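# Place yellow sponge beside blue foam block on desk

## Task

Move the yellow sponge so it sits on the same desk as the blue foam block, right beside it with only a small gap. Every foam block must stay at its original spot and orientation, nothing additional may end up on the floor, and the cartons must remain standing upright on their desks. The robot must not fall over or finish leaning. The result only counts if it holds without the robot keeping things in place.

## Robot and tools

ROBOT. A Hello Robot Stretch 3 with a single arm: a two-wheeled base (0.33 m long, 0.34 m wide), a lift sliding on a mast, and a telescoping arm that reaches out to the robot's right side. The base cannot slide sideways, so to move the gripper forward or back you drive the base. Spins happen about the point between the drive wheels, 0.05 m behind the front edge; with arm in and wrist folded the robot sweeps a 0.28 m radius, while an unfolded level wrist reaches beyond it. Loose objects may occasionally get nudged by outside forces.

FRAMES. Base frame: origin on the floor between the drive wheels, x ahead, y to the left, z up. hand_pose is reported in it, at the point where closed fingertips meet. Odometry frame is the base frame as it was at scene start; heading is positive leftward, -3.142 to 3.142.

execute_actions takes "actions", a list run in order (empty list = just report state and images). Each action is {"robot": ..., "steps": n, "until": ...}. steps is 1 to 450 control ticks at 30 per second (default 1); {"steps": n} alone simply waits. "robot" is one command, a list of up to 8 commands done one after another, or {"stop": true}, which brakes everything and clears the queue. A command may hold:
- "base": exactly one of {"translate_m": d} (metres, relative offset from where the base is when that command begins, forward positive, |d| at most 1) or {"rotate_rad": d} (radians, relative turn in place, counter-clockwise/left positive, |d| at most 3.2).
- "joints": absolute targets by name, any subset; unnamed joints keep their targets. lift_m 0 to 1.1 (arm height on mast); arm_m 0 to 0.52 (extension); wrist_yaw_rad -1.345 to 4.42 (0 along the arm, positive swings toward the front, 3.0 folded over the base); wrist_pitch_rad -1.57 to 0.451 (0 level, negative tips fingers down); wrist_roll_rad -2.911 to 2.911 (0 fingers side by side); gripper_m -0.089 to 0.179 (larger is wider; actual fingertip gap is smaller by 0.007 nearly shut, 0.025 fully open, zero under 0.007); head_pan_rad -3.953 to 1.73 (0 forward, positive left, -1.57 looks along the arm); head_tilt_rad -1.53 to 0.419 (negative down).
- "contact_limits": {"arm_m": e}, effort percent 1 to 100 at which that arm motion halts; smaller is gentler, too small stops immediately. Lasts until arm_m's next command.
- In a queue, {"pause_s": s} waits up to 15 s.
Base and joint motions in one command start together and keep going across later actions and your thinking time. A new command overrides at once and discards the rest of an older queue. Any invalid value rejects the whole call.

"until" (requires steps) ends the action early when all its conditions hold. {"robot": {"status": "ended"}} waits until nothing reads moving and no queue runs; e.g. pair it with steps 450. Other fields: base_status, refusals, queue, queue_left, and per joint its reading, _goal and _status, compared with [op, value] using "=", "!=", "<", "<=", ">", ">=" (status words or ["!=", "moving"]). {"any": {"status": "ended"}} fires when any one motion or the queue finishes.

SPEED. Full base speed (0.30 m/s, 1.9 rad/s) only when stowed: lift_m under 0.30, arm_m under 0.03, wrist_yaw_rad over 2.54; otherwise 0.10 m/s and 0.63 rad/s.

GRIPPING. Close to a gripper_m value below the object's width (lower squeezes harder, but a stall guard can ease off and let it slip; resend a different value to re-squeeze). Open at least 0.02 beyond where the pads made contact. Neither the reading nor "done" proves a hold; check cameras.

WRIST SAFETY. Fold (wrist_yaw_rad 3.0) or unfold only with lift_m 0.32 to 0.95, wrist_pitch_rad -0.4, roll about 0; once folded the lift may go to 0.25. If yaw goes below -0.4, keep pitch at -0.5 or lower.

RESULTS. Lines show base_status with progress and goal in brackets, joint_goals, joint_status, measured_speeds, refusals/queue/queue_left, base_odometry, turned_by_wheels/turned_by_imu, base_tilt (degrees, forward and right positive, a fixed bias of up to about 4), motor_effort (percent, peak in brackets, noisy and biased), lidar_m (12 sectors of 30 degrees, first straight ahead then counter-clockwise, plane 0.17 m high, sees table legs not tops), wrist_depth_mm and head_depth_mm (7x7 median depths), hand_pose, and images from head_camera, nav_camera, wrist_camera. Status words: moving, done, off_target (rest away from goal, maybe still pushing), contact_stop (arm or lift pressed something and went slack), time_out, stopped, not_commanded, torque_fault (a wrist servo shut off for 10 s, limp). on_its_own lines report goals the robot changed itself, slack or off joints, unusual resting efforts, and tilt of 3 degrees or more. refused:/dropped: lines name the goal and reason, counting from 0; replaced: tells how the previous motion ended.

zoom_image: {"camera": name, "region": [x0, y0, x1, y1]} in pixels of that camera's latest image, top-left origin, at most 504 by 504.

finished_scene: {"scene": number}; ends the scene permanently and reports success. Call it only after every motion has ended and the sponge rests by itself.

AVOID. Pushing hard on immovable things with the gripper above about 0.45 m can tip the robot, and a second push after a contact_stop is riskier. Never drive while holding, hooking or pressing something fixed. If the base snags furniture (worst when reversing), undo in small steps, pull the gripper free, and lower lift_m to about 0.2 if still tilted. Avoid dropping, slamming or knocking objects, disturbing foam blocks or cartons, and long hard wrist pushes.

Each tool is called after "Emit:" as a command line: name --argument value for each argument, lists and objects as JSON in quotes; but a table of rows of numbers goes row by row, as --pt "numbers of a row", without its own name.

## Session

Emit:
execute_actions --actions '[]'

Scene clock: 0.00 s.
robot.base_odometry: x=+0.000 y=+0.000 heading=+0.000 (m, m, rad; robot's odometry frame)
robot.turned_by_wheels: +0.000 (rad since the last result)
robot.turned_by_imu: +0.000 (rad since the last result)
robot.base_tilt: forward=-0.2 right=-0.8 (deg)
robot.lidar_m: 1.66 1.88 1.48 2.28 1.80 1.82 2.10 1.90 1.66 2.01 2.27 2.20
robot.head_depth_mm: 1810 2596 2916 2845 2806 2744 2611 / 1845 2585 2901 2901 2918 2935 2556 / 1818 2523 2584 2609 2618 2615 2494 / 1859 2389 2392 2366 2401 2392 2390 / 1879 2172 2197 2187 2192 2160 2196 / 1891 2029 2033 2018 1748 1537 1576 / 1822 1868 1881 1889 1240 1227 1914
robot.base_status: not_commanded
robot.joint_positions: lift_m=+0.566 arm_m=+0.002 wrist_yaw_rad=+2.815 wrist_pitch_rad=-0.456 wrist_roll_rad=+0.014 gripper_m=+0.037 head_pan_rad=-0.007 head_tilt_rad=-0.015
robot.joint_goals: lift_m=+0.566 arm_m=+0.002 wrist_yaw_rad=+2.815 wrist_pitch_rad=-0.456 wrist_roll_rad=+0.014 gripper_m=+0.037 head_pan_rad=-0.007 head_tilt_rad=-0.015
robot.joint_status: lift_m=not_commanded arm_m=not_commanded wrist_yaw_rad=not_commanded wrist_pitch_rad=not_commanded wrist_roll_rad=not_commanded gripper_m=not_commanded head_pan_rad=not_commanded head_tilt_rad=not_commanded
robot.measured_speeds: translate_m=+0.000 rotate_rad=+0.000 lift_m=+0.000 arm_m=+0.000 wrist_yaw_rad=+0.000 wrist_pitch_rad=+0.000 wrist_roll_rad=+0.000 head_pan_rad=+0.000 head_tilt_rad=+0.000
robot: refusals=0 queue=idle queue_left=0
robot.motor_effort: left_wheel=+1 right_wheel=+0 lift_m=+25 arm_m=-1 wrist_yaw_rad=+1 wrist_pitch_rad=+9 wrist_roll_rad=-1 gripper_m=-1 head_pan_rad=+0 head_tilt_rad=+3 (%)
robot.hand_pose: x=+0.0491 y=+0.0610 z=+0.5707 quat_wxyz=(+0.270, +0.710, +0.044, +0.649) (m; robot's base frame)
robot.wrist_depth_mm: - - - - - - - / - - - - - - - / - - - - - - - / - - - - - - - / 883 946 942 891 942 934 929 / 796 - 797 793 763 796 778 / 706 688 693 701 695 707 701
pictures: head_camera (sideways: a quarter turn clockwise sets it upright), nav_camera (sideways: a quarter turn counterclockwise sets it upright), wrist_camera
Images, in order (width x height): head_camera 896x504, nav_camera 672x504, wrist_camera 644x364.

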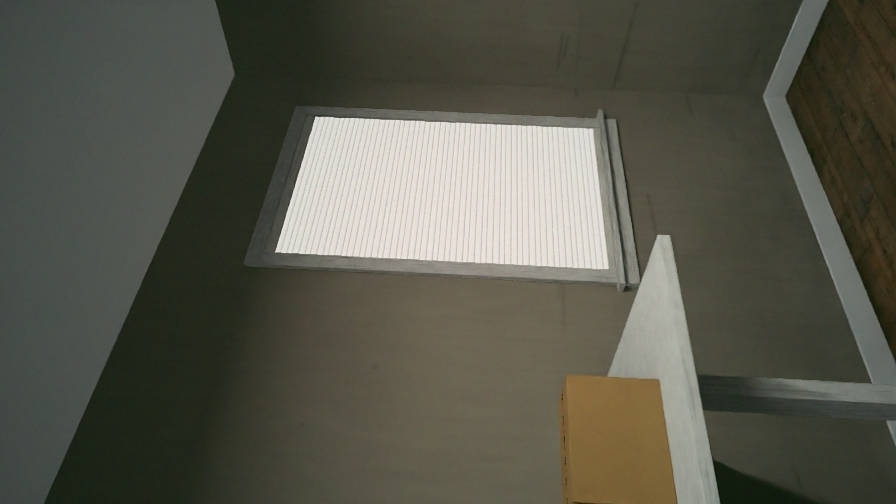

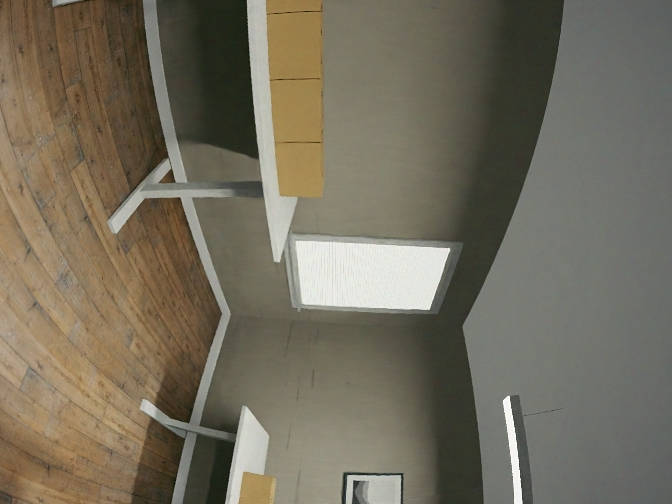

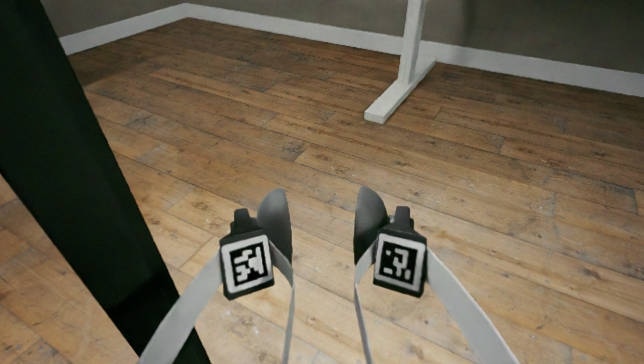

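Emit:
execute_actions --actions '[{"robot":{"joints":{"head_pan_rad":0.9,"head_tilt_rad":-0.3}},"steps":100,"until":{"robot":{"status":"ended"}}}]'

Emit:
execute_actions --actions '[{"robot":{"joints":{"head_pan_rad":-1.0,"head_tilt_rad":-0.3}},"steps":100,"until":{"robot":{"status":"ended"}}}]'

Emit:
execute_actions --actions '[{"robot":{"joints":{"head_pan_rad":-2.5,"head_tilt_rad":-0.3}},"steps":100,"until":{"robot":{"status":"ended"}}}]'

Emit:
execute_actions --actions '[{"robot":{"joints":{"head_pan_rad":-3.9,"head_tilt_rad":-0.3}},"steps":100,"until":{"robot":{"status":"ended"}}}]'

Scene clock: 6.63 s.
robot.base_odometry: x=+0.000 y=+0.000 heading=+0.000 (m, m, rad; robot's odometry frame)
robot.turned_by_wheels: +0.000 (rad since the last result)
robot.turned_by_imu: +0.000 (rad since the last result)
robot.base_tilt: forward=-0.2 right=-0.8 (deg)
robot.lidar_m: 1.65 1.88 1.48 2.28 1.81 1.82 2.10 1.90 1.66 2.02 2.28 2.19
robot.head_depth_mm: 1573 1633 1716 1142 1858 1943 1695 / 1604 1677 1737 1148 1893 1937 1673 / 1648 1711 1780 1174 1921 1999 1680 / 1661 1735 1828 1206 1962 2033 1649 / 1693 1753 1840 1422 2007 1932 1586 / 1746 1796 1889 1934 2051 2097 1621 / 1765 1848 1940 2024 2114 2103 1629
robot.base_status: not_commanded
robot.joint_positions: lift_m=+0.566 arm_m=+0.002 wrist_yaw_rad=+2.815 wrist_pitch_rad=-0.456 wrist_roll_rad=+0.014 gripper_m=+0.037 head_pan_rad=+0.893 head_tilt_rad=-0.296
robot.joint_goals: lift_m=+0.566 arm_m=+0.002 wrist_yaw_rad=+2.815 wrist_pitch_rad=-0.456 wrist_roll_rad=+0.014 gripper_m=+0.037 head_pan_rad=+0.900 head_tilt_rad=-0.300
robot.joint_status: lift_m=not_commanded arm_m=not_commanded wrist_yaw_rad=not_commanded wrist_pitch_rad=not_commanded wrist_roll_rad=not_commanded gripper_m=not_commanded head_pan_rad=done head_tilt_rad=done
robot.measured_speeds: translate_m=+0.000 rotate_rad=+0.000 lift_m=+0.000 arm_m=+0.000 wrist_yaw_rad=+0.000 wrist_pitch_rad=+0.000 wrist_roll_rad=+0.000 head_pan_rad=+0.000 head_tilt_rad=+0.000
robot: refusals=0 queue=done queue_left=0
robot.motor_effort: left_wheel=+1(1) right_wheel=+0(0) lift_m=+25(25) arm_m=-1(1) wrist_yaw_rad=+0(0) wrist_pitch_rad=+9(9) wrist_roll_rad=+0(0) gripper_m=+0(0) head_pan_rad=+2(33) head_tilt_rad=-4(31) (%)
robot.hand_pose: x=+0.0491 y=+0.0610 z=+0.5707 quat_wxyz=(+0.270, +0.710, +0.044, +0.649) (m; robot's base frame)
robot.wrist_depth_mm: - - - - - - - / - - - - - - - / - - - - - - - / - - - - - - - / 894 915 914 897 949 893 908 / 804 - 773 805 790 792 793 / 704 690 710 698 712 702 707
pictures: head_camera (sideways: a quarter turn clockwise sets it upright), nav_camera (sideways: a quarter turn counterclockwise sets it upright), wrist_camera
camera_calibration (this result's frames):
head_camera: T_world_to_cam=[[-0.125385, -0.242361, -0.96205, 1.27055], [-0.806059, 0.590225, -0.0436355, 0.0712737], [0.578401, 0.769997, -0.269363, 0.30011], [0, 0, 0, 1]] pos_world=[0.0431754, 0.0347807, 1.30628]
nav_camera: T_world_to_cam=[[0.156142, 0.260315, 0.952815, -1.20392], [0.759509, -0.648361, 0.0526716, -0.019645], [0.631479, 0.715447, -0.298948, 0.349768], [0, 0, 0, 1]] pos_world=[-0.017967, 0.0504215, 1.25271]
wrist_camera: T_world_to_cam=[[0.942171, -0.33493, -0.0116379, -0.0166818], [-0.216899, -0.582937, -0.783032, 0.520284], [0.255477, 0.740275, -0.621872, 0.464531], [0, 0, 0, 1]] pos_world=[0.00988917, -0.0461754, 0.696084]
Images, in order (width x height): head_camera 896x504, nav_camera 672x504, wrist_camera 644x364.

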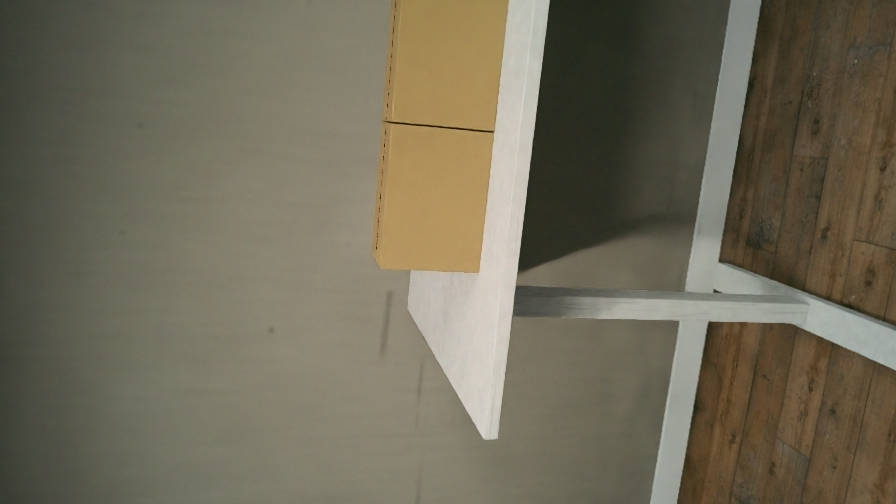

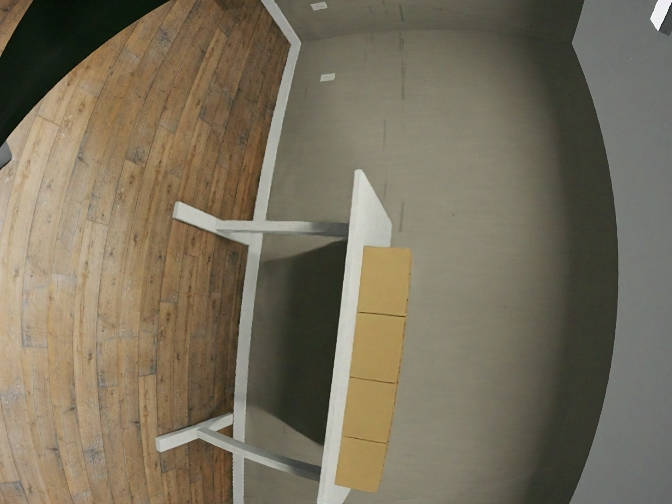

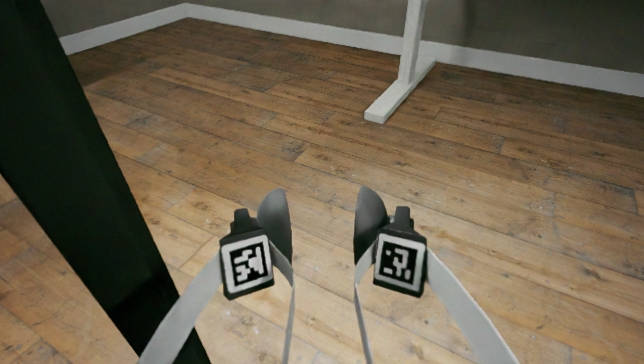

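Scene clock: 8.07 s.
robot.base_odometry: x=+0.000 y=+0.000 heading=+0.000 (m, m, rad; robot's odometry frame)
robot.turned_by_wheels: +0.000 (rad since the last result)
robot.turned_by_imu: +0.000 (rad since the last result)
robot.base_tilt: forward=-0.2 right=-0.8 (deg)
robot.lidar_m: 1.65 1.88 1.48 2.27 1.80 1.82 2.09 1.90 1.66 2.01 2.27 2.19
robot.head_depth_mm: 2366 2465 2613 2692 2816 2208 1676 / 2332 2410 2582 2502 2773 2186 1670 / 2326 2452 2511 2021 2733 2129 1678 / 2298 2385 2507 1957 2744 2146 1650 / 2273 2320 2489 1941 2673 2137 1647 / 2254 2288 2418 1924 2642 2086 1637 / 2204 2314 2414 2253 2589 2103 1616
robot.base_status: not_commanded
robot.joint_positions: lift_m=+0.566 arm_m=+0.002 wrist_yaw_rad=+2.815 wrist_pitch_rad=-0.456 wrist_roll_rad=+0.014 gripper_m=+0.037 head_pan_rad=-0.993 head_tilt_rad=-0.296
robot.joint_goals: lift_m=+0.566 arm_m=+0.002 wrist_yaw_rad=+2.815 wrist_pitch_rad=-0.456 wrist_roll_rad=+0.014 gripper_m=+0.037 head_pan_rad=-1.000 head_tilt_rad=-0.300
robot.joint_status: lift_m=not_commanded arm_m=not_commanded wrist_yaw_rad=not_commanded wrist_pitch_rad=not_commanded wrist_roll_rad=not_commanded gripper_m=not_commanded head_pan_rad=done head_tilt_rad=done
robot.measured_speeds: translate_m=+0.000 rotate_rad=+0.000 lift_m=+0.000 arm_m=+0.000 wrist_yaw_rad=+0.000 wrist_pitch_rad=+0.000 wrist_roll_rad=+0.000 head_pan_rad=+0.000 head_tilt_rad=+0.000
robot: refusals=0 queue=done queue_left=0
robot.motor_effort: left_wheel=+0(1) right_wheel=+0(0) lift_m=+25(25) arm_m=-2(1) wrist_yaw_rad=+0(0) wrist_pitch_rad=+9(9) wrist_roll_rad=+0(1) gripper_m=+0(0) head_pan_rad=-2(32) head_tilt_rad=-3(1) (%)
robot.hand_pose: x=+0.0491 y=+0.0610 z=+0.5707 quat_wxyz=(+0.270, +0.710, +0.044, +0.649) (m; robot's base frame)
robot.wrist_depth_mm: - - - - - - - / - - - - - - - / - - - - - - - / - - - - - - - / 912 910 941 927 933 904 895 / 784 - 777 788 767 786 784 / 695 707 688 706 704 693 699
pictures: head_camera (sideways: a quarter turn clockwise sets it upright), nav_camera (sideways: a quarter turn counterclockwise sets it upright), wrist_camera
camera_calibration (this result's frames):
head_camera: T_world_to_cam=[[-0.191785, 0.19447, -0.961977, 1.27086], [0.810749, 0.583766, -0.0436231, 0.0613949], [0.553086, -0.788288, -0.269624, 0.300604], [0, 0, 0, 1]] pos_world=[0.027696, -0.0460219, 1.30627]
nav_camera: T_world_to_cam=[[0.199334, -0.229272, 0.952733, -1.20408], [-0.851618, -0.521509, 0.0526794, -0.0098272], [0.484781, -0.821865, -0.299207, 0.350999], [0, 0, 0, 1]] pos_world=[0.0614877, 0.00728767, 1.25271]
wrist_camera: T_world_to_cam=[[0.942171, -0.33493, -0.0116381, -0.0166817], [-0.216899, -0.582937, -0.783032, 0.520284], [0.255477, 0.740275, -0.621872, 0.464531], [0, 0, 0, 1]] pos_world=[0.00988918, -0.0461754, 0.696084]
Images, in order (width x height): head_camera 896x504, nav_camera 672x504, wrist_camera 644x364.

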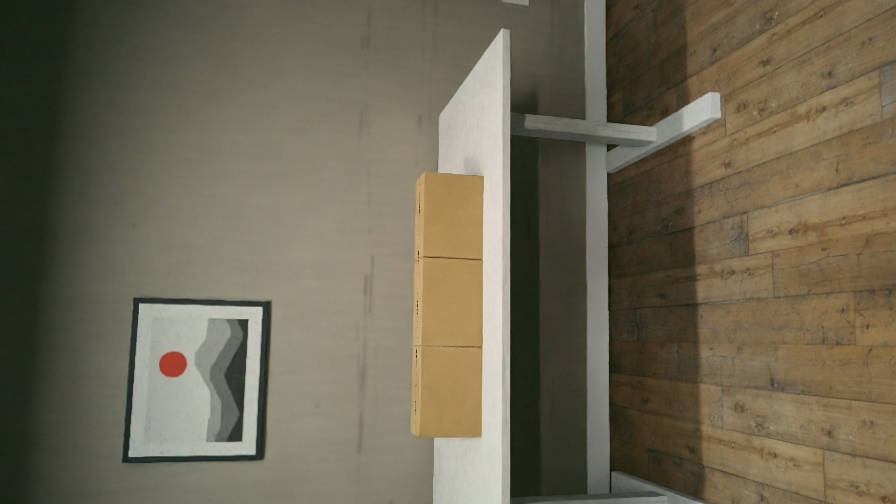

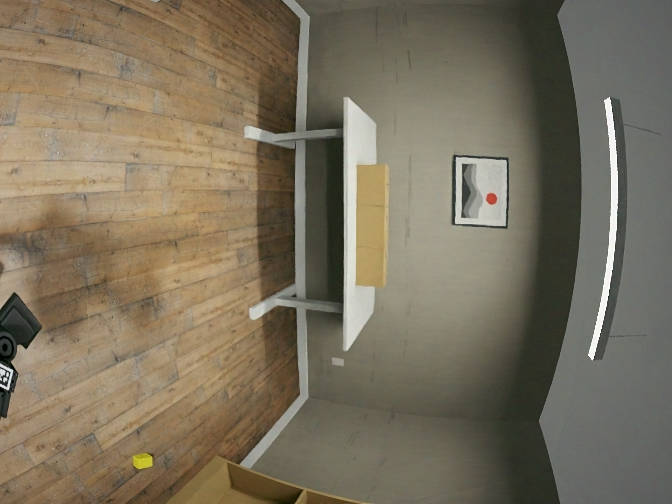

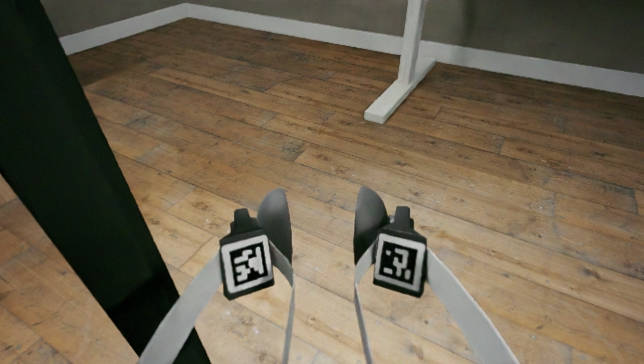

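Scene clock: 9.33 s.
robot.base_odometry: x=+0.000 y=+0.000 heading=+0.000 (m, m, rad; robot's odometry frame)
robot.turned_by_wheels: +0.000 (rad since the last result)
robot.turned_by_imu: +0.000 (rad since the last result)
robot.base_tilt: forward=-0.2 right=-0.8 (deg)
robot.lidar_m: 1.65 1.88 1.47 2.27 1.80 1.82 2.10 1.90 1.66 2.01 2.27 2.19
robot.head_depth_mm: 1642 1724 1794 1889 1984 2053 1679 / 1649 1711 1795 1892 1978 2047 1662 / 1655 1739 1793 1892 1958 2031 1669 / 1656 1721 1797 1891 1977 2025 1638 / 1644 1724 1790 1881 1949 2031 1635 / 1638 1720 1787 1866 1957 2014 1590 / 1522 1671 1732 1806 1864 1901 1614
robot.base_status: not_commanded
robot.joint_positions: lift_m=+0.566 arm_m=+0.002 wrist_yaw_rad=+2.815 wrist_pitch_rad=-0.456 wrist_roll_rad=+0.014 gripper_m=+0.037 head_pan_rad=-2.493 head_tilt_rad=-0.296
robot.joint_goals: lift_m=+0.566 arm_m=+0.002 wrist_yaw_rad=+2.815 wrist_pitch_rad=-0.456 wrist_roll_rad=+0.014 gripper_m=+0.037 head_pan_rad=-2.500 head_tilt_rad=-0.300
robot.joint_status: lift_m=not_commanded arm_m=not_commanded wrist_yaw_rad=not_commanded wrist_pitch_rad=not_commanded wrist_roll_rad=not_commanded gripper_m=not_commanded head_pan_rad=done head_tilt_rad=done
robot.measured_speeds: translate_m=+0.000 rotate_rad=+0.000 lift_m=+0.000 arm_m=+0.000 wrist_yaw_rad=+0.000 wrist_pitch_rad=+0.000 wrist_roll_rad=+0.000 head_pan_rad=+0.000 head_tilt_rad=+0.000
robot: refusals=0 queue=done queue_left=0
robot.motor_effort: left_wheel=+1(1) right_wheel=+0(0) lift_m=+24(25) arm_m=-1(1) wrist_yaw_rad=+0(0) wrist_pitch_rad=+9(9) wrist_roll_rad=+0(0) gripper_m=+1(1) head_pan_rad=-2(33) head_tilt_rad=-2(3) (%)
robot.hand_pose: x=+0.0491 y=+0.0610 z=+0.5707 quat_wxyz=(+0.270, +0.710, +0.044, +0.649) (m; robot's base frame)
robot.wrist_depth_mm: - - - - - - - / - - - - - - - / - - - - - - - / - - - - - - - / 897 923 931 933 914 916 869 / 798 - 779 785 792 779 774 / 711 691 707 702 695 708 708
pictures: head_camera (sideways: a quarter turn clockwise sets it upright), nav_camera (sideways: a quarter turn counterclockwise sets it upright), wrist_camera
camera_calibration (this result's frames):
head_camera: T_world_to_cam=[[0.180449, 0.205085, -0.961966, 1.26858], [0.639654, -0.767424, -0.0436212, 0.0624361], [-0.747182, -0.607454, -0.269664, 0.308588], [0, 0, 0, 1]] pos_world=[-0.0382792, -0.0247974, 1.30626]
nav_camera: T_world_to_cam=[[-0.214629, -0.215077, 0.952721, -1.20154], [-0.580444, 0.812594, 0.0526806, -0.0114829], [-0.785505, -0.541694, -0.299246, 0.3588], [0, 0, 0, 1]] pos_world=[0.0172889, -0.0547322, 1.25271]
wrist_camera: T_world_to_cam=[[0.942171, -0.33493, -0.011638, -0.0166818], [-0.216899, -0.582937, -0.783032, 0.520284], [0.255477, 0.740275, -0.621872, 0.464531], [0, 0, 0, 1]] pos_world=[0.0098892, -0.0461754, 0.696084]
Images, in order (width x height): head_camera 896x504, nav_camera 672x504, wrist_camera 644x364.

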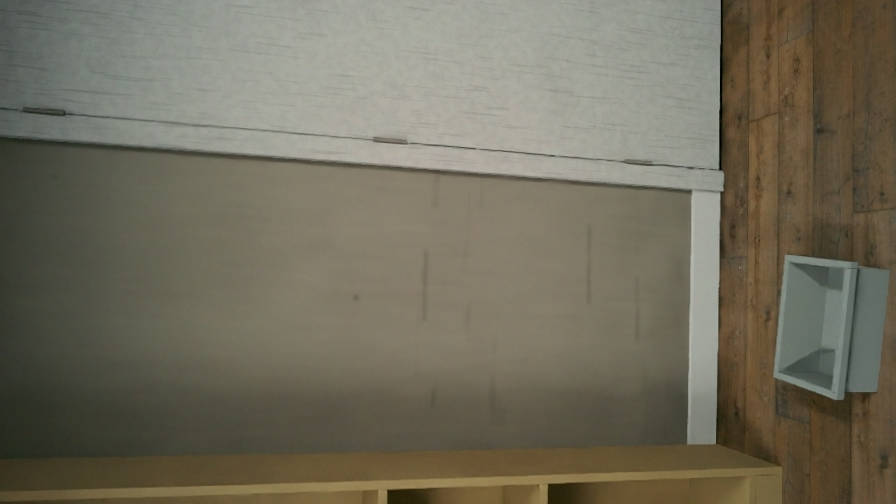

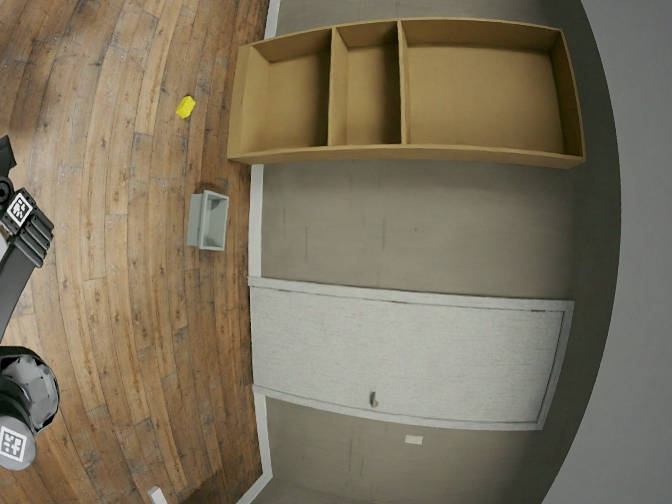

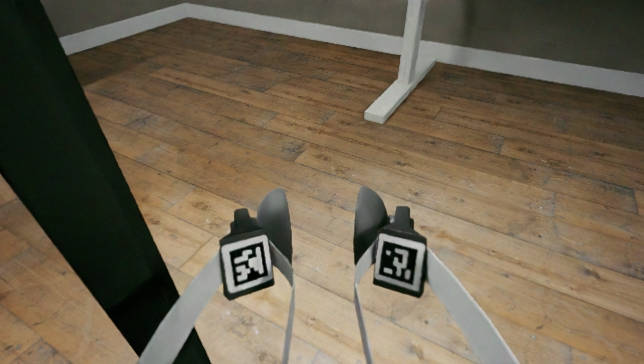

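Scene clock: 10.57 s.
robot.base_odometry: x=+0.000 y=+0.000 heading=+0.000 (m, m, rad; robot's odometry frame)
robot.turned_by_wheels: +0.000 (rad since the last result)
robot.turned_by_imu: +0.000 (rad since the last result)
robot.base_tilt: forward=-0.2 right=-0.9 (deg)
robot.lidar_m: 1.65 1.88 1.48 2.28 1.80 1.82 2.09 1.89 1.65 2.01 2.27 2.20
robot.head_depth_mm: - - - - - - - / 1862 1941 2011 1442 2230 - - / 1885 1955 2039 1466 2196 2085 1672 / 1922 1977 2058 1469 1873 2053 1652 / 1937 1997 2053 1478 2265 2045 1642 / 1960 2042 2118 1760 2326 2117 1631 / 1969 2066 2174 1764 2325 1946 1613
robot.base_status: not_commanded
robot.joint_positions: lift_m=+0.566 arm_m=+0.002 wrist_yaw_rad=+2.815 wrist_pitch_rad=-0.456 wrist_roll_rad=+0.014 gripper_m=+0.037 head_pan_rad=-3.893 head_tilt_rad=-0.296
robot.joint_goals: lift_m=+0.566 arm_m=+0.002 wrist_yaw_rad=+2.815 wrist_pitch_rad=-0.456 wrist_roll_rad=+0.014 gripper_m=+0.037 head_pan_rad=-3.900 head_tilt_rad=-0.300
robot.joint_status: lift_m=not_commanded arm_m=not_commanded wrist_yaw_rad=not_commanded wrist_pitch_rad=not_commanded wrist_roll_rad=not_commanded gripper_m=not_commanded head_pan_rad=done head_tilt_rad=done
robot.measured_speeds: translate_m=+0.000 rotate_rad=+0.000 lift_m=+0.000 arm_m=+0.000 wrist_yaw_rad=+0.000 wrist_pitch_rad=+0.000 wrist_roll_rad=+0.000 head_pan_rad=+0.000 head_tilt_rad=+0.000
robot: refusals=0 queue=done queue_left=0
robot.motor_effort: left_wheel=+0(1) right_wheel=+0(0) lift_m=+24(25) arm_m=-2(1) wrist_yaw_rad=+0(0) wrist_pitch_rad=+9(9) wrist_roll_rad=+0(0) gripper_m=+1(0) head_pan_rad=-2(32) head_tilt_rad=-2(4) (%)
robot.hand_pose: x=+0.0491 y=+0.0610 z=+0.5707 quat_wxyz=(+0.270, +0.710, +0.044, +0.649) (m; robot's base frame)
robot.wrist_depth_mm: - - - - - - - / - - - - - - - / - - - - - - - / - - - - - - - / 896 956 914 918 938 914 896 / 812 - 774 811 782 794 785 / 709 692 714 698 690 709 687
pictures: head_camera (sideways: a quarter turn clockwise sets it upright), nav_camera (sideways: a quarter turn counterclockwise sets it upright), wrist_camera
camera_calibration (this result's frames):
head_camera: T_world_to_cam=[[0.232791, -0.142985, -0.961958, 1.26825], [-0.647538, -0.760784, -0.0436198, 0.0702862], [-0.725605, 0.633059, -0.269692, 0.308493], [0, 0, 0, 1]] pos_world=[-0.0258796, 0.0395189, 1.30626]
nav_camera: T_world_to_cam=[[-0.248447, 0.17497, 0.952712, -1.20132], [0.702114, 0.710113, 0.0526814, -0.0193076], [-0.667315, 0.682001, -0.299274, 0.358115], [0, 0, 0, 1]] pos_world=[-0.045933, -0.0203297, 1.2527]
wrist_camera: T_world_to_cam=[[0.942171, -0.33493, -0.0116379, -0.0166818], [-0.216899, -0.582937, -0.783032, 0.520284], [0.255477, 0.740275, -0.621872, 0.464531], [0, 0, 0, 1]] pos_world=[0.00988917, -0.0461754, 0.696084]
Images, in order (width x height): head_camera 896x504, nav_camera 672x504, wrist_camera 644x364.

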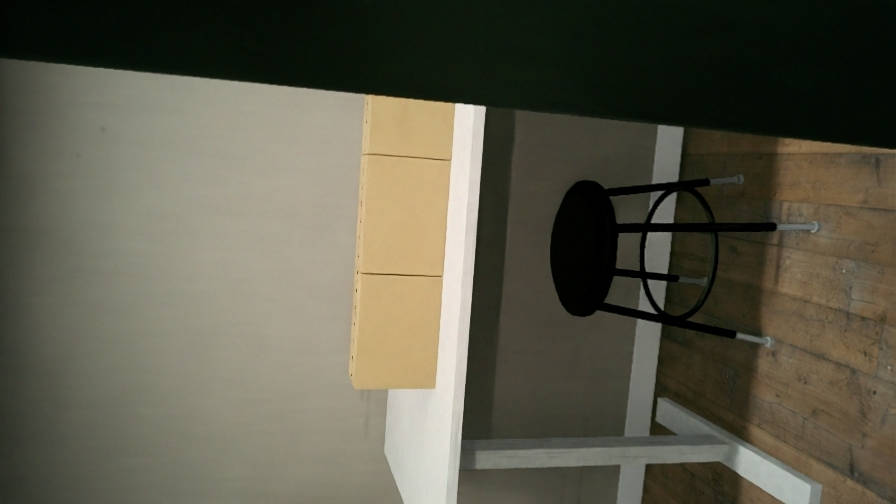

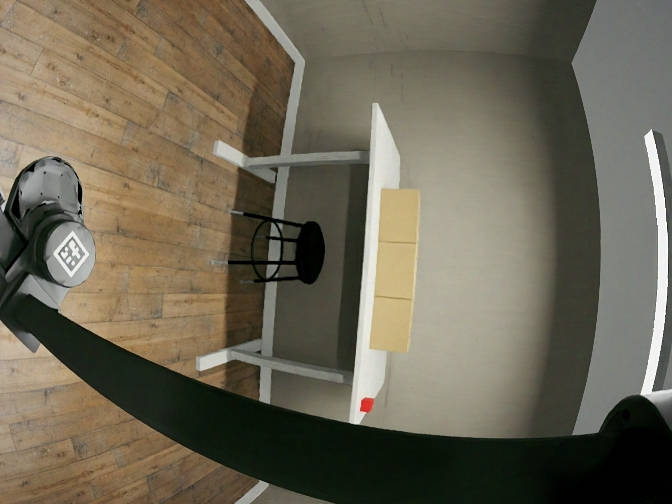

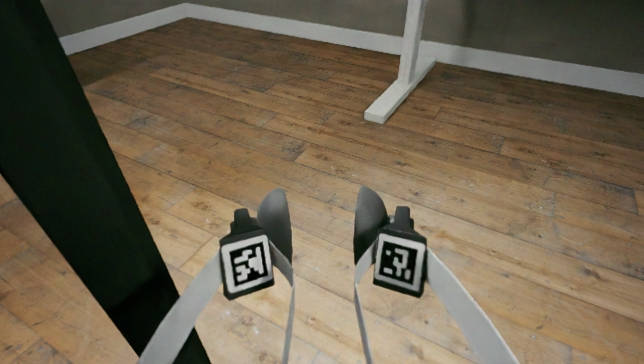

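Emit:
execute_actions --actions '[{"robot":{"joints":{"head_pan_rad":-1.95,"head_tilt_rad":-0.75}},"steps":100,"until":{"robot":{"status":"ended"}}}]'

Scene clock: 19.10 s.
robot.base_odometry: x=+0.000 y=+0.000 heading=+0.000 (m, m, rad; robot's odometry frame)
robot.turned_by_wheels: +0.000 (rad since the last result)
robot.turned_by_imu: +0.000 (rad since the last result)
robot.base_tilt: forward=-0.2 right=-0.8 (deg)
robot.lidar_m: 1.65 1.88 1.48 2.28 1.80 1.82 2.10 1.89 1.66 2.01 2.27 2.19
robot.head_depth_mm: 1518 1714 1955 2015 1620 1392 1210 / 1647 1756 1974 1975 1667 1389 1204 / 1737 1862 2126 1993 1641 1393 1200 / 1830 1951 2202 1999 1634 1386 1195 / 1839 2005 2240 1987 1628 1374 1187 / 2052 2315 2518 1971 1607 1377 1189 / 2200 2518 2528 1973 1618 1374 1184
robot.base_status: not_commanded
robot.joint_positions: lift_m=+0.566 arm_m=+0.002 wrist_yaw_rad=+2.815 wrist_pitch_rad=-0.456 wrist_roll_rad=+0.014 gripper_m=+0.037 head_pan_rad=-1.957 head_tilt_rad=-0.741
robot.joint_goals: lift_m=+0.566 arm_m=+0.002 wrist_yaw_rad=+2.815 wrist_pitch_rad=-0.456 wrist_roll_rad=+0.014 gripper_m=+0.037 head_pan_rad=-1.950 head_tilt_rad=-0.750
robot.joint_status: lift_m=not_commanded arm_m=not_commanded wrist_yaw_rad=not_commanded wrist_pitch_rad=not_commanded wrist_roll_rad=not_commanded gripper_m=not_commanded head_pan_rad=done head_tilt_rad=done
robot.measured_speeds: translate_m=+0.000 rotate_rad=+0.000 lift_m=+0.000 arm_m=+0.000 wrist_yaw_rad=+0.000 wrist_pitch_rad=+0.000 wrist_roll_rad=+0.000 head_pan_rad=+0.000 head_tilt_rad=+0.000
robot: refusals=0 queue=done queue_left=0
robot.motor_effort: left_wheel=+1(1) right_wheel=+0(0) lift_m=+25(24) arm_m=-1(1) wrist_yaw_rad=+0(0) wrist_pitch_rad=+9(9) wrist_roll_rad=-1(0) gripper_m=+0(1) head_pan_rad=+3(32) head_tilt_rad=-7(42) (%)
robot.hand_pose: x=+0.0491 y=+0.0610 z=+0.5707 quat_wxyz=(+0.270, +0.710, +0.044, +0.649) (m; robot's base frame)
robot.wrist_depth_mm: - - - - - - - / - - - - - - - / - - - - - - - / - - - - - - - / 914 956 909 908 923 901 902 / 798 - 769 795 768 776 804 / 712 672 704 695 702 705 700
pictures: head_camera (sideways: a quarter turn clockwise sets it upright), nav_camera (sideways: a quarter turn counterclockwise sets it upright), wrist_camera
camera_calibration (this result's frames):
head_camera: T_world_to_cam=[[0.196565, 0.627348, -0.753523, 0.996603], [0.9471, -0.320337, -0.0196366, 0.0293169], [-0.2537, -0.709801, -0.657129, 0.809742], [0, 0, 0, 1]] pos_world=[-0.0182313, -0.0410704, 1.28364]
nav_camera: T_world_to_cam=[[-0.218146, -0.646711, 0.730874, -0.912204], [-0.923422, 0.379095, 0.0598248, -0.0186587], [-0.31576, -0.661855, -0.679885, 0.851197], [0, 0, 0, 1]] pos_world=[0.0525506, -0.0194906, 1.24654]
wrist_camera: T_world_to_cam=[[0.942171, -0.33493, -0.0116381, -0.0166817], [-0.216899, -0.582937, -0.783032, 0.520284], [0.255477, 0.740275, -0.621872, 0.464531], [0, 0, 0, 1]] pos_world=[0.00988918, -0.0461754, 0.696084]
Images, in order (width x height): head_camera 896x504, nav_camera 672x504, wrist_camera 644x364.

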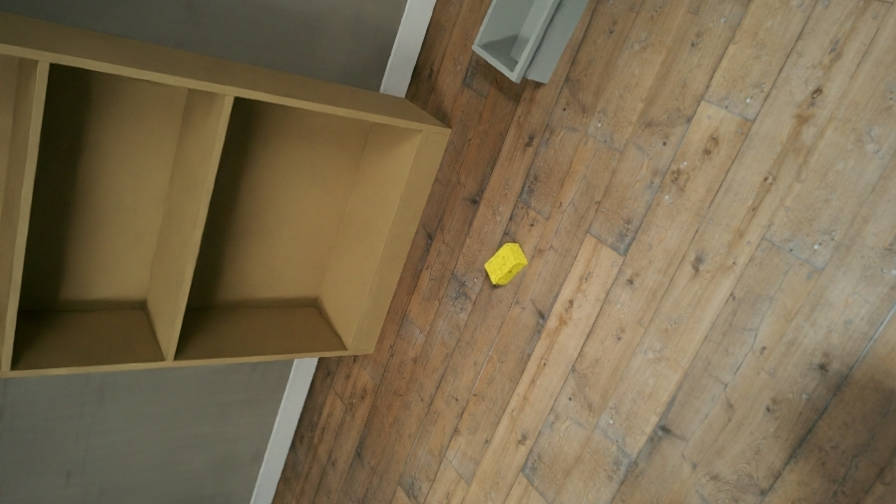

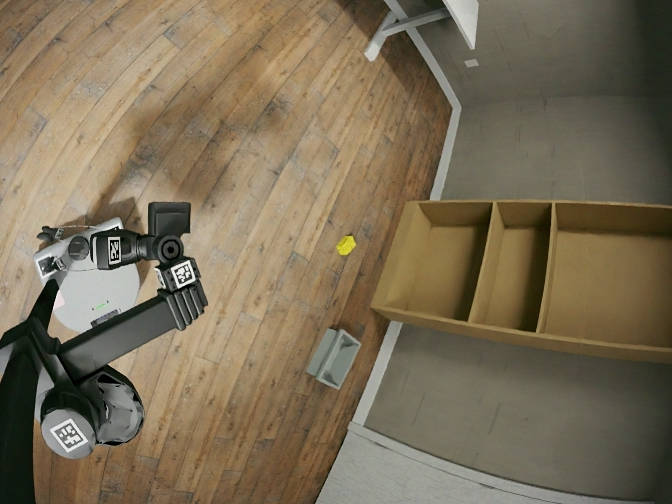

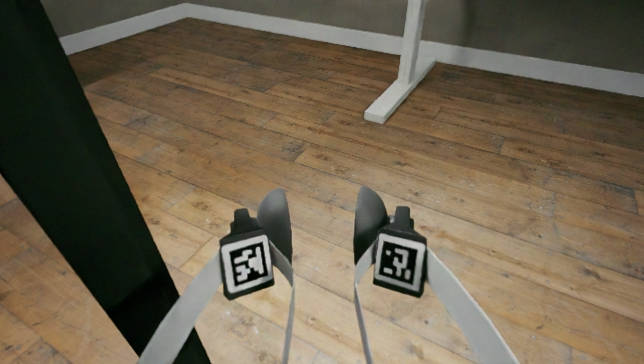

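Emit:
execute_actions --actions '[{"robot":{"joints":{"lift_m":0.28,"wrist_pitch_rad":-0.4,"wrist_yaw_rad":3.0,"head_pan_rad":-1.2,"head_tilt_rad":-1.0},"base":{"rotate_rad":-1.5}},"steps":200,"until":{"robot":{"status":"ended"}}},{"robot":{"base":{"translate_m":1.0}},"steps":300,"until":{"robot":{"status":"ended"}}}]'

Scene clock: 37.87 s.
robot.base_odometry: x=+0.071 y=-0.997 heading=-1.500 (m, m, rad; robot's odometry frame)
robot.turned_by_wheels: -1.500 (rad since the last result)
robot.turned_by_imu: -1.475 (rad since the last result)
robot.base_tilt: forward=-0.2 right=-0.8 (deg)
robot.lidar_m: 1.66 1.36 1.77 1.72 2.48 2.34 2.75 2.38 2.07 1.40 1.07 1.08
robot.head_depth_mm: 1316 1573 1794 1545 1389 1241 1111 / 1284 1517 1759 1551 1384 1235 1127 / 1059 1299 1696 1580 1375 1234 1148 / 1172 1370 1589 1539 1370 1226 1141 / 1148 1353 1577 1520 1378 1237 1117 / 1129 1322 1573 1507 1366 1231 1105 / 1112 1088 1516 1493 1370 1223 1111
robot.base_status: done (translate_m +1.0000 of +1.0000)
robot.joint_positions: lift_m=+0.280 arm_m=+0.002 wrist_yaw_rad=+2.998 wrist_pitch_rad=-0.419 wrist_roll_rad=+0.014 gripper_m=+0.037 head_pan_rad=-1.207 head_tilt_rad=-0.988
robot.joint_goals: lift_m=+0.280 arm_m=+0.002 wrist_yaw_rad=+3.000 wrist_pitch_rad=-0.400 wrist_roll_rad=+0.014 gripper_m=+0.037 head_pan_rad=-1.200 head_tilt_rad=-1.000
robot.joint_status: lift_m=done arm_m=not_commanded wrist_yaw_rad=done wrist_pitch_rad=done wrist_roll_rad=not_commanded gripper_m=not_commanded head_pan_rad=done head_tilt_rad=done
robot.measured_speeds: translate_m=+0.000 rotate_rad=+0.000 lift_m=+0.000 arm_m=+0.000 wrist_yaw_rad=+0.000 wrist_pitch_rad=+0.000 wrist_roll_rad=+0.000 head_pan_rad=+0.000 head_tilt_rad=+0.000
robot: refusals=0 queue=done queue_left=0
robot.motor_effort: left_wheel=+3(13) right_wheel=-2(7) lift_m=+19(22) arm_m=-1(1) wrist_yaw_rad=+1(0) wrist_pitch_rad=+11(14) wrist_roll_rad=+0(0) gripper_m=-1(1) head_pan_rad=+2(27) head_tilt_rad=-8(35) (%)
robot.hand_pose: x=+0.0108 y=+0.0752 z=+0.2928 quat_wxyz=(+0.197, +0.705, +0.096, +0.675) (m; robot's base frame)
robot.wrist_depth_mm: - - - - - - - / - - - - - - - / 837 - 828 845 808 815 815 / 674 676 657 684 665 659 671 / 571 567 - 558 572 575 558 / 491 508 - - 469 486 479 / - - - - 422 418 422
pictures: head_camera (sideways: a quarter turn clockwise sets it upright), nav_camera (sideways: a quarter turn counterclockwise sets it upright), wrist_camera
camera_calibration (this result's frames):
head_camera: T_world_to_cam=[[-0.342888, 0.746641, -0.570048, 0.760816], [0.909979, 0.414631, -0.00428013, 0.00954702], [0.233164, -0.5202, -0.8216, 1.02066], [0, 0, 0, 1]] pos_world=[0.0142066, -0.0410703, 1.27231]
nav_camera: T_world_to_cam=[[0.338056, -0.769594, 0.541704, -0.669112], [-0.928553, -0.366519, 0.0587636, -0.0172267], [0.15332, -0.522866, -0.838513, 1.05461], [0, 0, 0, 1]] pos_world=[0.048509, 0.0301588, 1.24777]
wrist_camera: T_world_to_cam=[[0.987461, -0.157392, -0.0122063, 0.00726289], [-0.102921, -0.583228, -0.805762, 0.308101], [0.119702, 0.796915, -0.592114, 0.279508], [0, 0, 0, 1]] pos_world=[-0.00891916, -0.0419076, 0.413845]
Images, in order (width x height): head_camera 896x504, nav_camera 672x504, wrist_camera 644x364.

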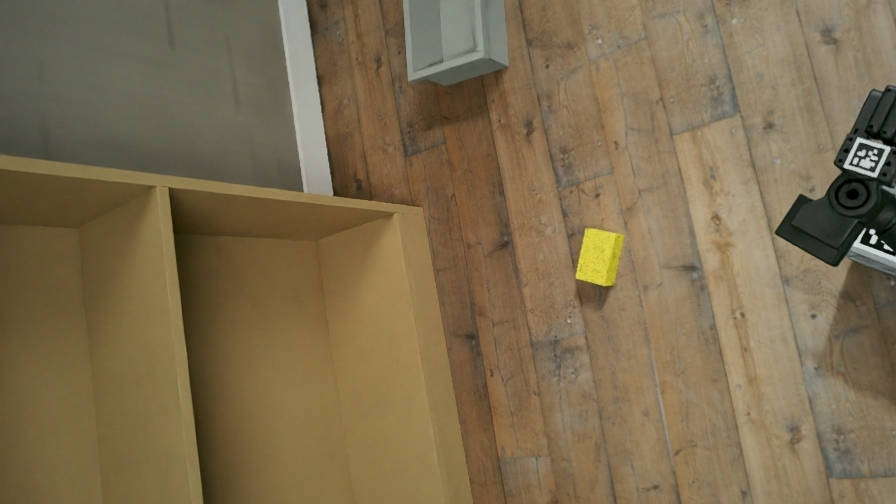

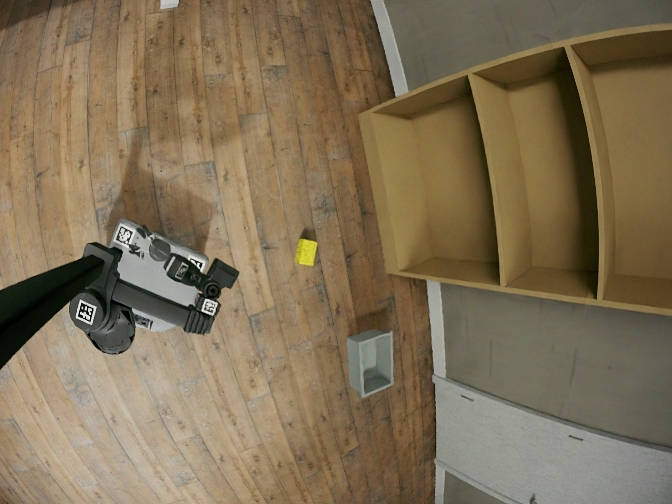

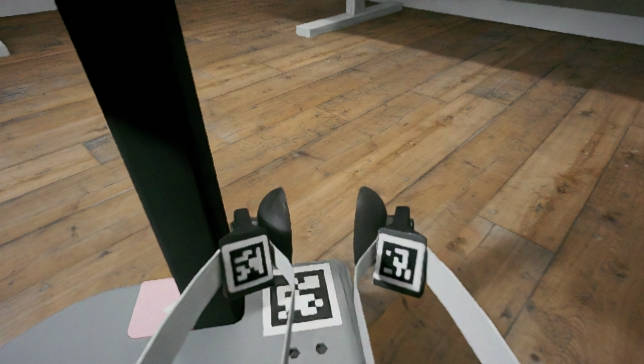

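Emit:
execute_actions --actions '[{"robot":{"base":{"translate_m":0.25},"joints":{"head_pan_rad":-1.57,"head_tilt_rad":-1.1}},"steps":300,"until":{"robot":{"translate_m":[">",0.2]}}},{"robot":[{"joints":{"lift_m":0.36}},{"joints":{"wrist_yaw_rad":0.0,"gripper_m":0.15,"arm_m":0.1}},{"joints":{"wrist_pitch_rad":-1.57,"arm_m":0.22}}],"steps":400,"until":{"robot":{"status":"ended"}}}]'

Scene clock: 58.93 s.
robot.base_odometry: x=+0.089 y=-1.247 heading=-1.500 (m, m, rad; robot's odometry frame)
robot.turned_by_wheels: +0.000 (rad since the last result)
robot.turned_by_imu: +0.001 (rad since the last result)
robot.base_tilt: forward=-0.2 right=-0.8 (deg)
robot.lidar_m: 1.47 1.15 1.64 1.68 2.17 2.57 2.98 2.65 1.83 1.02 1.11 0.87
robot.head_depth_mm: 1653 1874 1598 1471 1332 1207 1104 / 1564 1816 1613 1467 1318 1205 1137 / 1440 1741 1653 1464 - 1198 - / 1096 1540 1586 1463 1308 1211 - / 1023 1366 1519 1462 1312 1197 1100 / 1025 1342 1483 1413 1320 1193 1096 / 1019 1249 1441 1384 1308 1194 1094
robot.base_status: done (translate_m +0.2500 of +0.2500)
robot.joint_positions: lift_m=+0.360 arm_m=+0.220 wrist_yaw_rad=+0.001 wrist_pitch_rad=-1.558 wrist_roll_rad=+0.014 gripper_m=+0.150 head_pan_rad=-1.564 head_tilt_rad=-1.086
robot.joint_goals: lift_m=+0.360 arm_m=+0.220 wrist_yaw_rad=+0.000 wrist_pitch_rad=-1.570 wrist_roll_rad=+0.014 gripper_m=+0.150 head_pan_rad=-1.570 head_tilt_rad=-1.100
robot.joint_status: lift_m=done arm_m=done wrist_yaw_rad=done wrist_pitch_rad=done wrist_roll_rad=not_commanded gripper_m=done head_pan_rad=done head_tilt_rad=done
robot.measured_speeds: translate_m=+0.000 rotate_rad=+0.000 lift_m=+0.000 arm_m=+0.000 wrist_yaw_rad=+0.000 wrist_pitch_rad=+0.000 wrist_roll_rad=+0.000 head_pan_rad=+0.000 head_tilt_rad=+0.000
robot: refusals=0 queue=done queue_left=0
robot.motor_effort: left_wheel=+3(14) right_wheel=-2(6) lift_m=+30(32) arm_m=+1(1) wrist_yaw_rad=-1(2) wrist_pitch_rad=-2(11) wrist_roll_rad=+0(1) gripper_m=+0(81) head_pan_rad=-2(19) head_tilt_rad=-9(24) (%)
robot.hand_pose: x=-0.0217 y=-0.3438 z=+0.2419 quat_wxyz=(+0.500, +0.494, -0.506, -0.500) (m; robot's base frame)
robot.wrist_depth_mm: 368 373 372 372 373 374 375 / 382 380 383 380 383 387 391 / 390 391 392 398 393 406 401 / 400 402 405 410 415 412 412 / 419 415 421 419 423 428 428 / 433 434 436 432 436 440 441 / 454 459 454 - - 453 454
pictures: head_camera (sideways: a quarter turn clockwise sets it upright), nav_camera (sideways: a quarter turn counterclockwise sets it upright), wrist_camera
camera_calibration (this result's frames):
head_camera: T_world_to_cam=[[-0.0605442, 0.871409, -0.486807, 0.650655], [0.997517, 0.0703936, 0.00194678, 0.000906136], [0.0359645, -0.48548, -0.873507, 1.08933], [0, 0, 0, 1]] pos_world=[-0.000687638, -0.0382032, 1.26828]
nav_camera: T_world_to_cam=[[0.0479718, -0.888346, 0.456663, -0.556565], [-0.998056, -0.0244218, 0.0573368, -0.0149377], [-0.0397824, -0.458525, -0.88779, 1.11983], [0, 0, 0, 1]] pos_world=[0.0563401, 0.0186825, 1.24919]
wrist_camera: T_world_to_cam=[[-0.999818, 0.0168774, 0.00892844, -0.015531], [0.0183283, 0.979411, 0.201043, 0.315733], [-0.00535152, 0.20117, -0.979542, 0.473312], [0, 0, 0, 1]] pos_world=[-0.0187821, -0.404186, 0.400292]
Images, in order (width x height): head_camera 896x504, nav_camera 672x504, wrist_camera 644x364.

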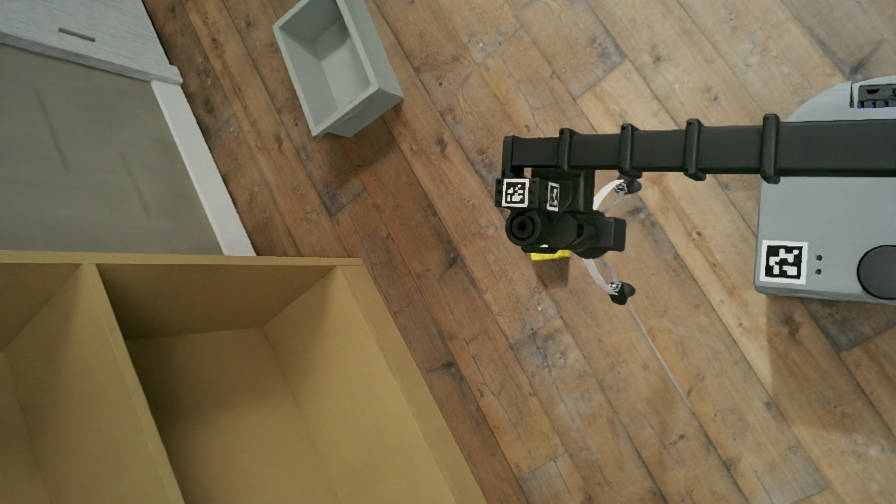

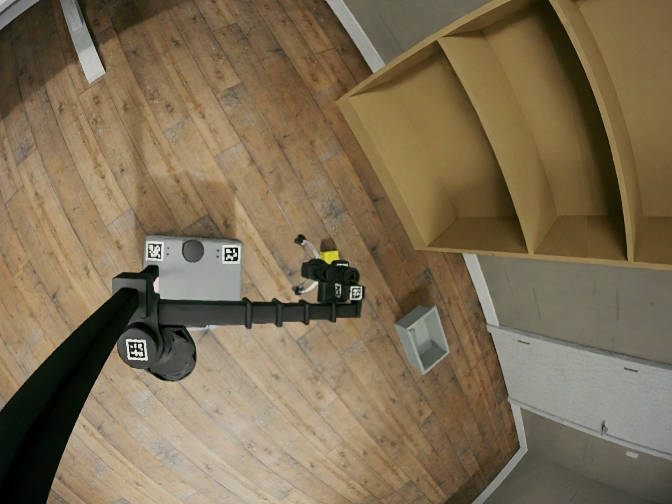

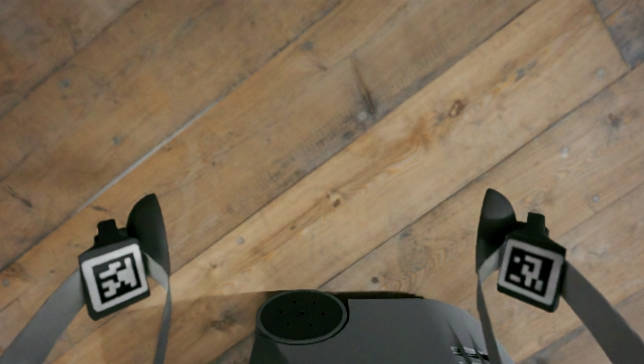

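Emit:
execute_actions --actions '[{"robot":{"joints":{"arm_m":0.40,"wrist_roll_rad":1.4,"lift_m":0.30}},"steps":400,"until":{"robot":{"status":"ended"}}}]'

Scene clock: 64.37 s.
robot.base_odometry: x=+0.089 y=-1.247 heading=-1.500 (m, m, rad; robot's odometry frame)
robot.turned_by_wheels: +0.000 (rad since the last result)
robot.turned_by_imu: +0.000 (rad since the last result)
robot.base_tilt: forward=-0.2 right=-0.8 (deg)
robot.lidar_m: 1.47 1.16 1.63 1.68 2.17 2.58 2.98 2.64 1.83 1.02 1.11 0.87
robot.head_depth_mm: 1662 1871 1591 1472 1331 1203 1104 / 1547 1818 1620 1464 1329 1204 1132 / 1443 1753 1647 1552 1311 1212 - / 1100 1517 1581 1491 1306 1205 - / 1024 1358 1508 1453 1314 1199 1094 / 1020 1342 1479 1411 1317 1199 1096 / 1010 1245 1454 1382 1316 1193 1095
robot.base_status: done (translate_m +0.2500 of +0.2500)
robot.joint_positions: lift_m=+0.300 arm_m=+0.400 wrist_yaw_rad=+0.001 wrist_pitch_rad=-1.560 wrist_roll_rad=+1.395 gripper_m=+0.150 head_pan_rad=-1.564 head_tilt_rad=-1.087
robot.joint_goals: lift_m=+0.300 arm_m=+0.400 wrist_yaw_rad=+0.000 wrist_pitch_rad=-1.570 wrist_roll_rad=+1.400 gripper_m=+0.150 head_pan_rad=-1.570 head_tilt_rad=-1.100
robot.joint_status: lift_m=done arm_m=done wrist_yaw_rad=done wrist_pitch_rad=done wrist_roll_rad=done gripper_m=done head_pan_rad=done head_tilt_rad=done
robot.measured_speeds: translate_m=+0.000 rotate_rad=+0.000 lift_m=+0.000 arm_m=+0.000 wrist_yaw_rad=+0.000 wrist_pitch_rad=+0.000 wrist_roll_rad=+0.000 head_pan_rad=+0.000 head_tilt_rad=+0.000
robot: refusals=0 queue=done queue_left=0
robot.motor_effort: left_wheel=+3(3) right_wheel=-3(2) lift_m=+19(29) arm_m=+1(1) wrist_yaw_rad=+0(1) wrist_pitch_rad=-2(2) wrist_roll_rad=+2(3) gripper_m=+0(0) head_pan_rad=-2(2) head_tilt_rad=-8(9) (%)
robot.hand_pose: x=-0.0216 y=-0.5232 z=+0.1825 quat_wxyz=(+0.063, +0.062, -0.708, -0.701) (m; robot's base frame)
robot.wrist_depth_mm: 313 315 317 315 314 317 318 / 324 325 324 327 325 328 330 / 334 336 330 334 335 338 337 / 343 344 344 345 351 350 350 / 354 353 356 358 359 362 361 / 367 376 377 372 371 385 374 / 382 387 385 385 387 384 388
pictures: head_camera (sideways: a quarter turn clockwise sets it upright), nav_camera (sideways: a quarter turn counterclockwise sets it upright), wrist_camera
camera_calibration (this result's frames):
head_camera: T_world_to_cam=[[-0.0605443, 0.871414, -0.486798, 0.650643], [0.997517, 0.0703936, 0.00194745, 0.000905261], [0.0359645, -0.485471, -0.873513, 1.08933], [0, 0, 0, 1]] pos_world=[-0.000687641, -0.0382028, 1.26828]
nav_camera: T_world_to_cam=[[0.0479718, -0.88835, 0.456653, -0.556552], [-0.998056, -0.0244224, 0.0573366, -0.0149375], [-0.0397824, -0.458516, -0.887795, 1.11983], [0, 0, 0, 1]] pos_world=[0.0563401, 0.0186831, 1.24919]
wrist_camera: T_world_to_cam=[[-0.171739, 0.985141, -0.00173789, 0.514546], [0.963131, 0.168272, 0.209915, 0.0977734], [0.207088, 0.0343767, -0.977718, 0.368217], [0, 0, 0, 1]] pos_world=[-0.0820545, -0.536011, 0.340383]
Images, in order (width x height): head_camera 896x504, nav_camera 672x504, wrist_camera 644x364.

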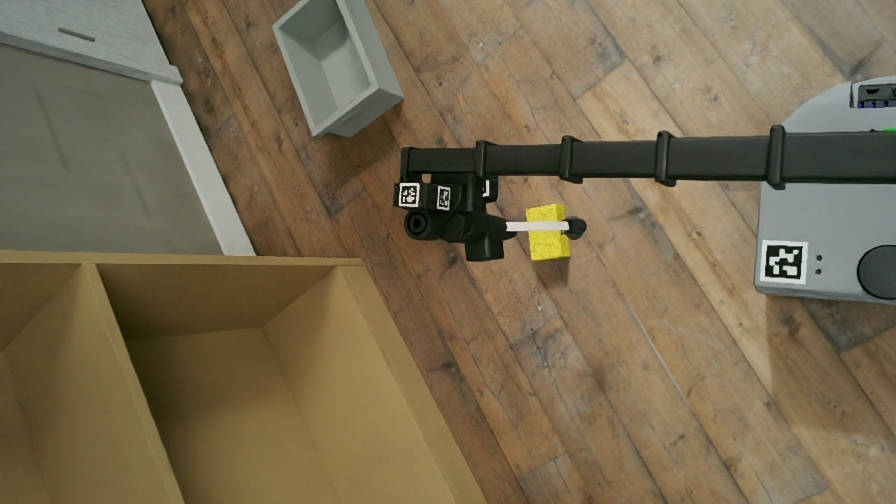

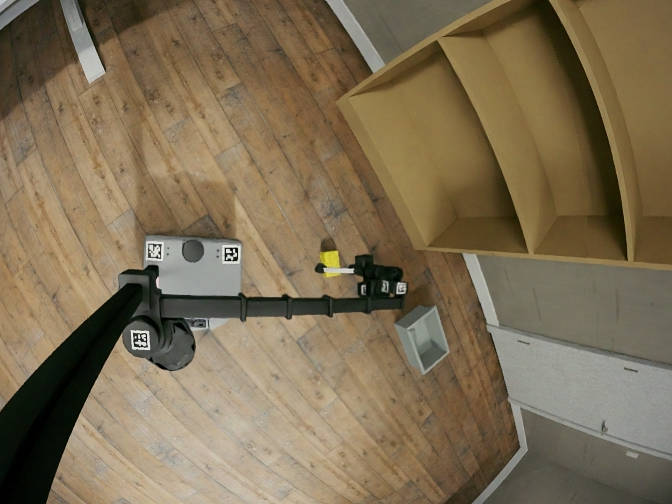

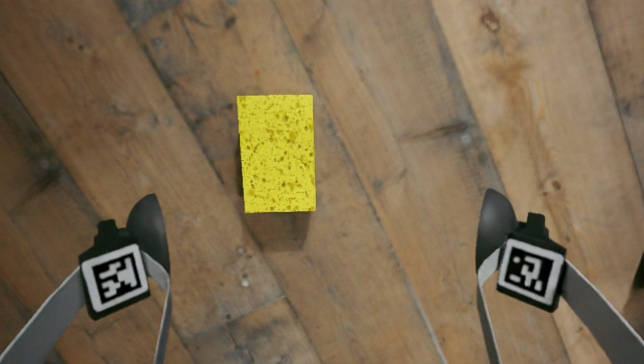

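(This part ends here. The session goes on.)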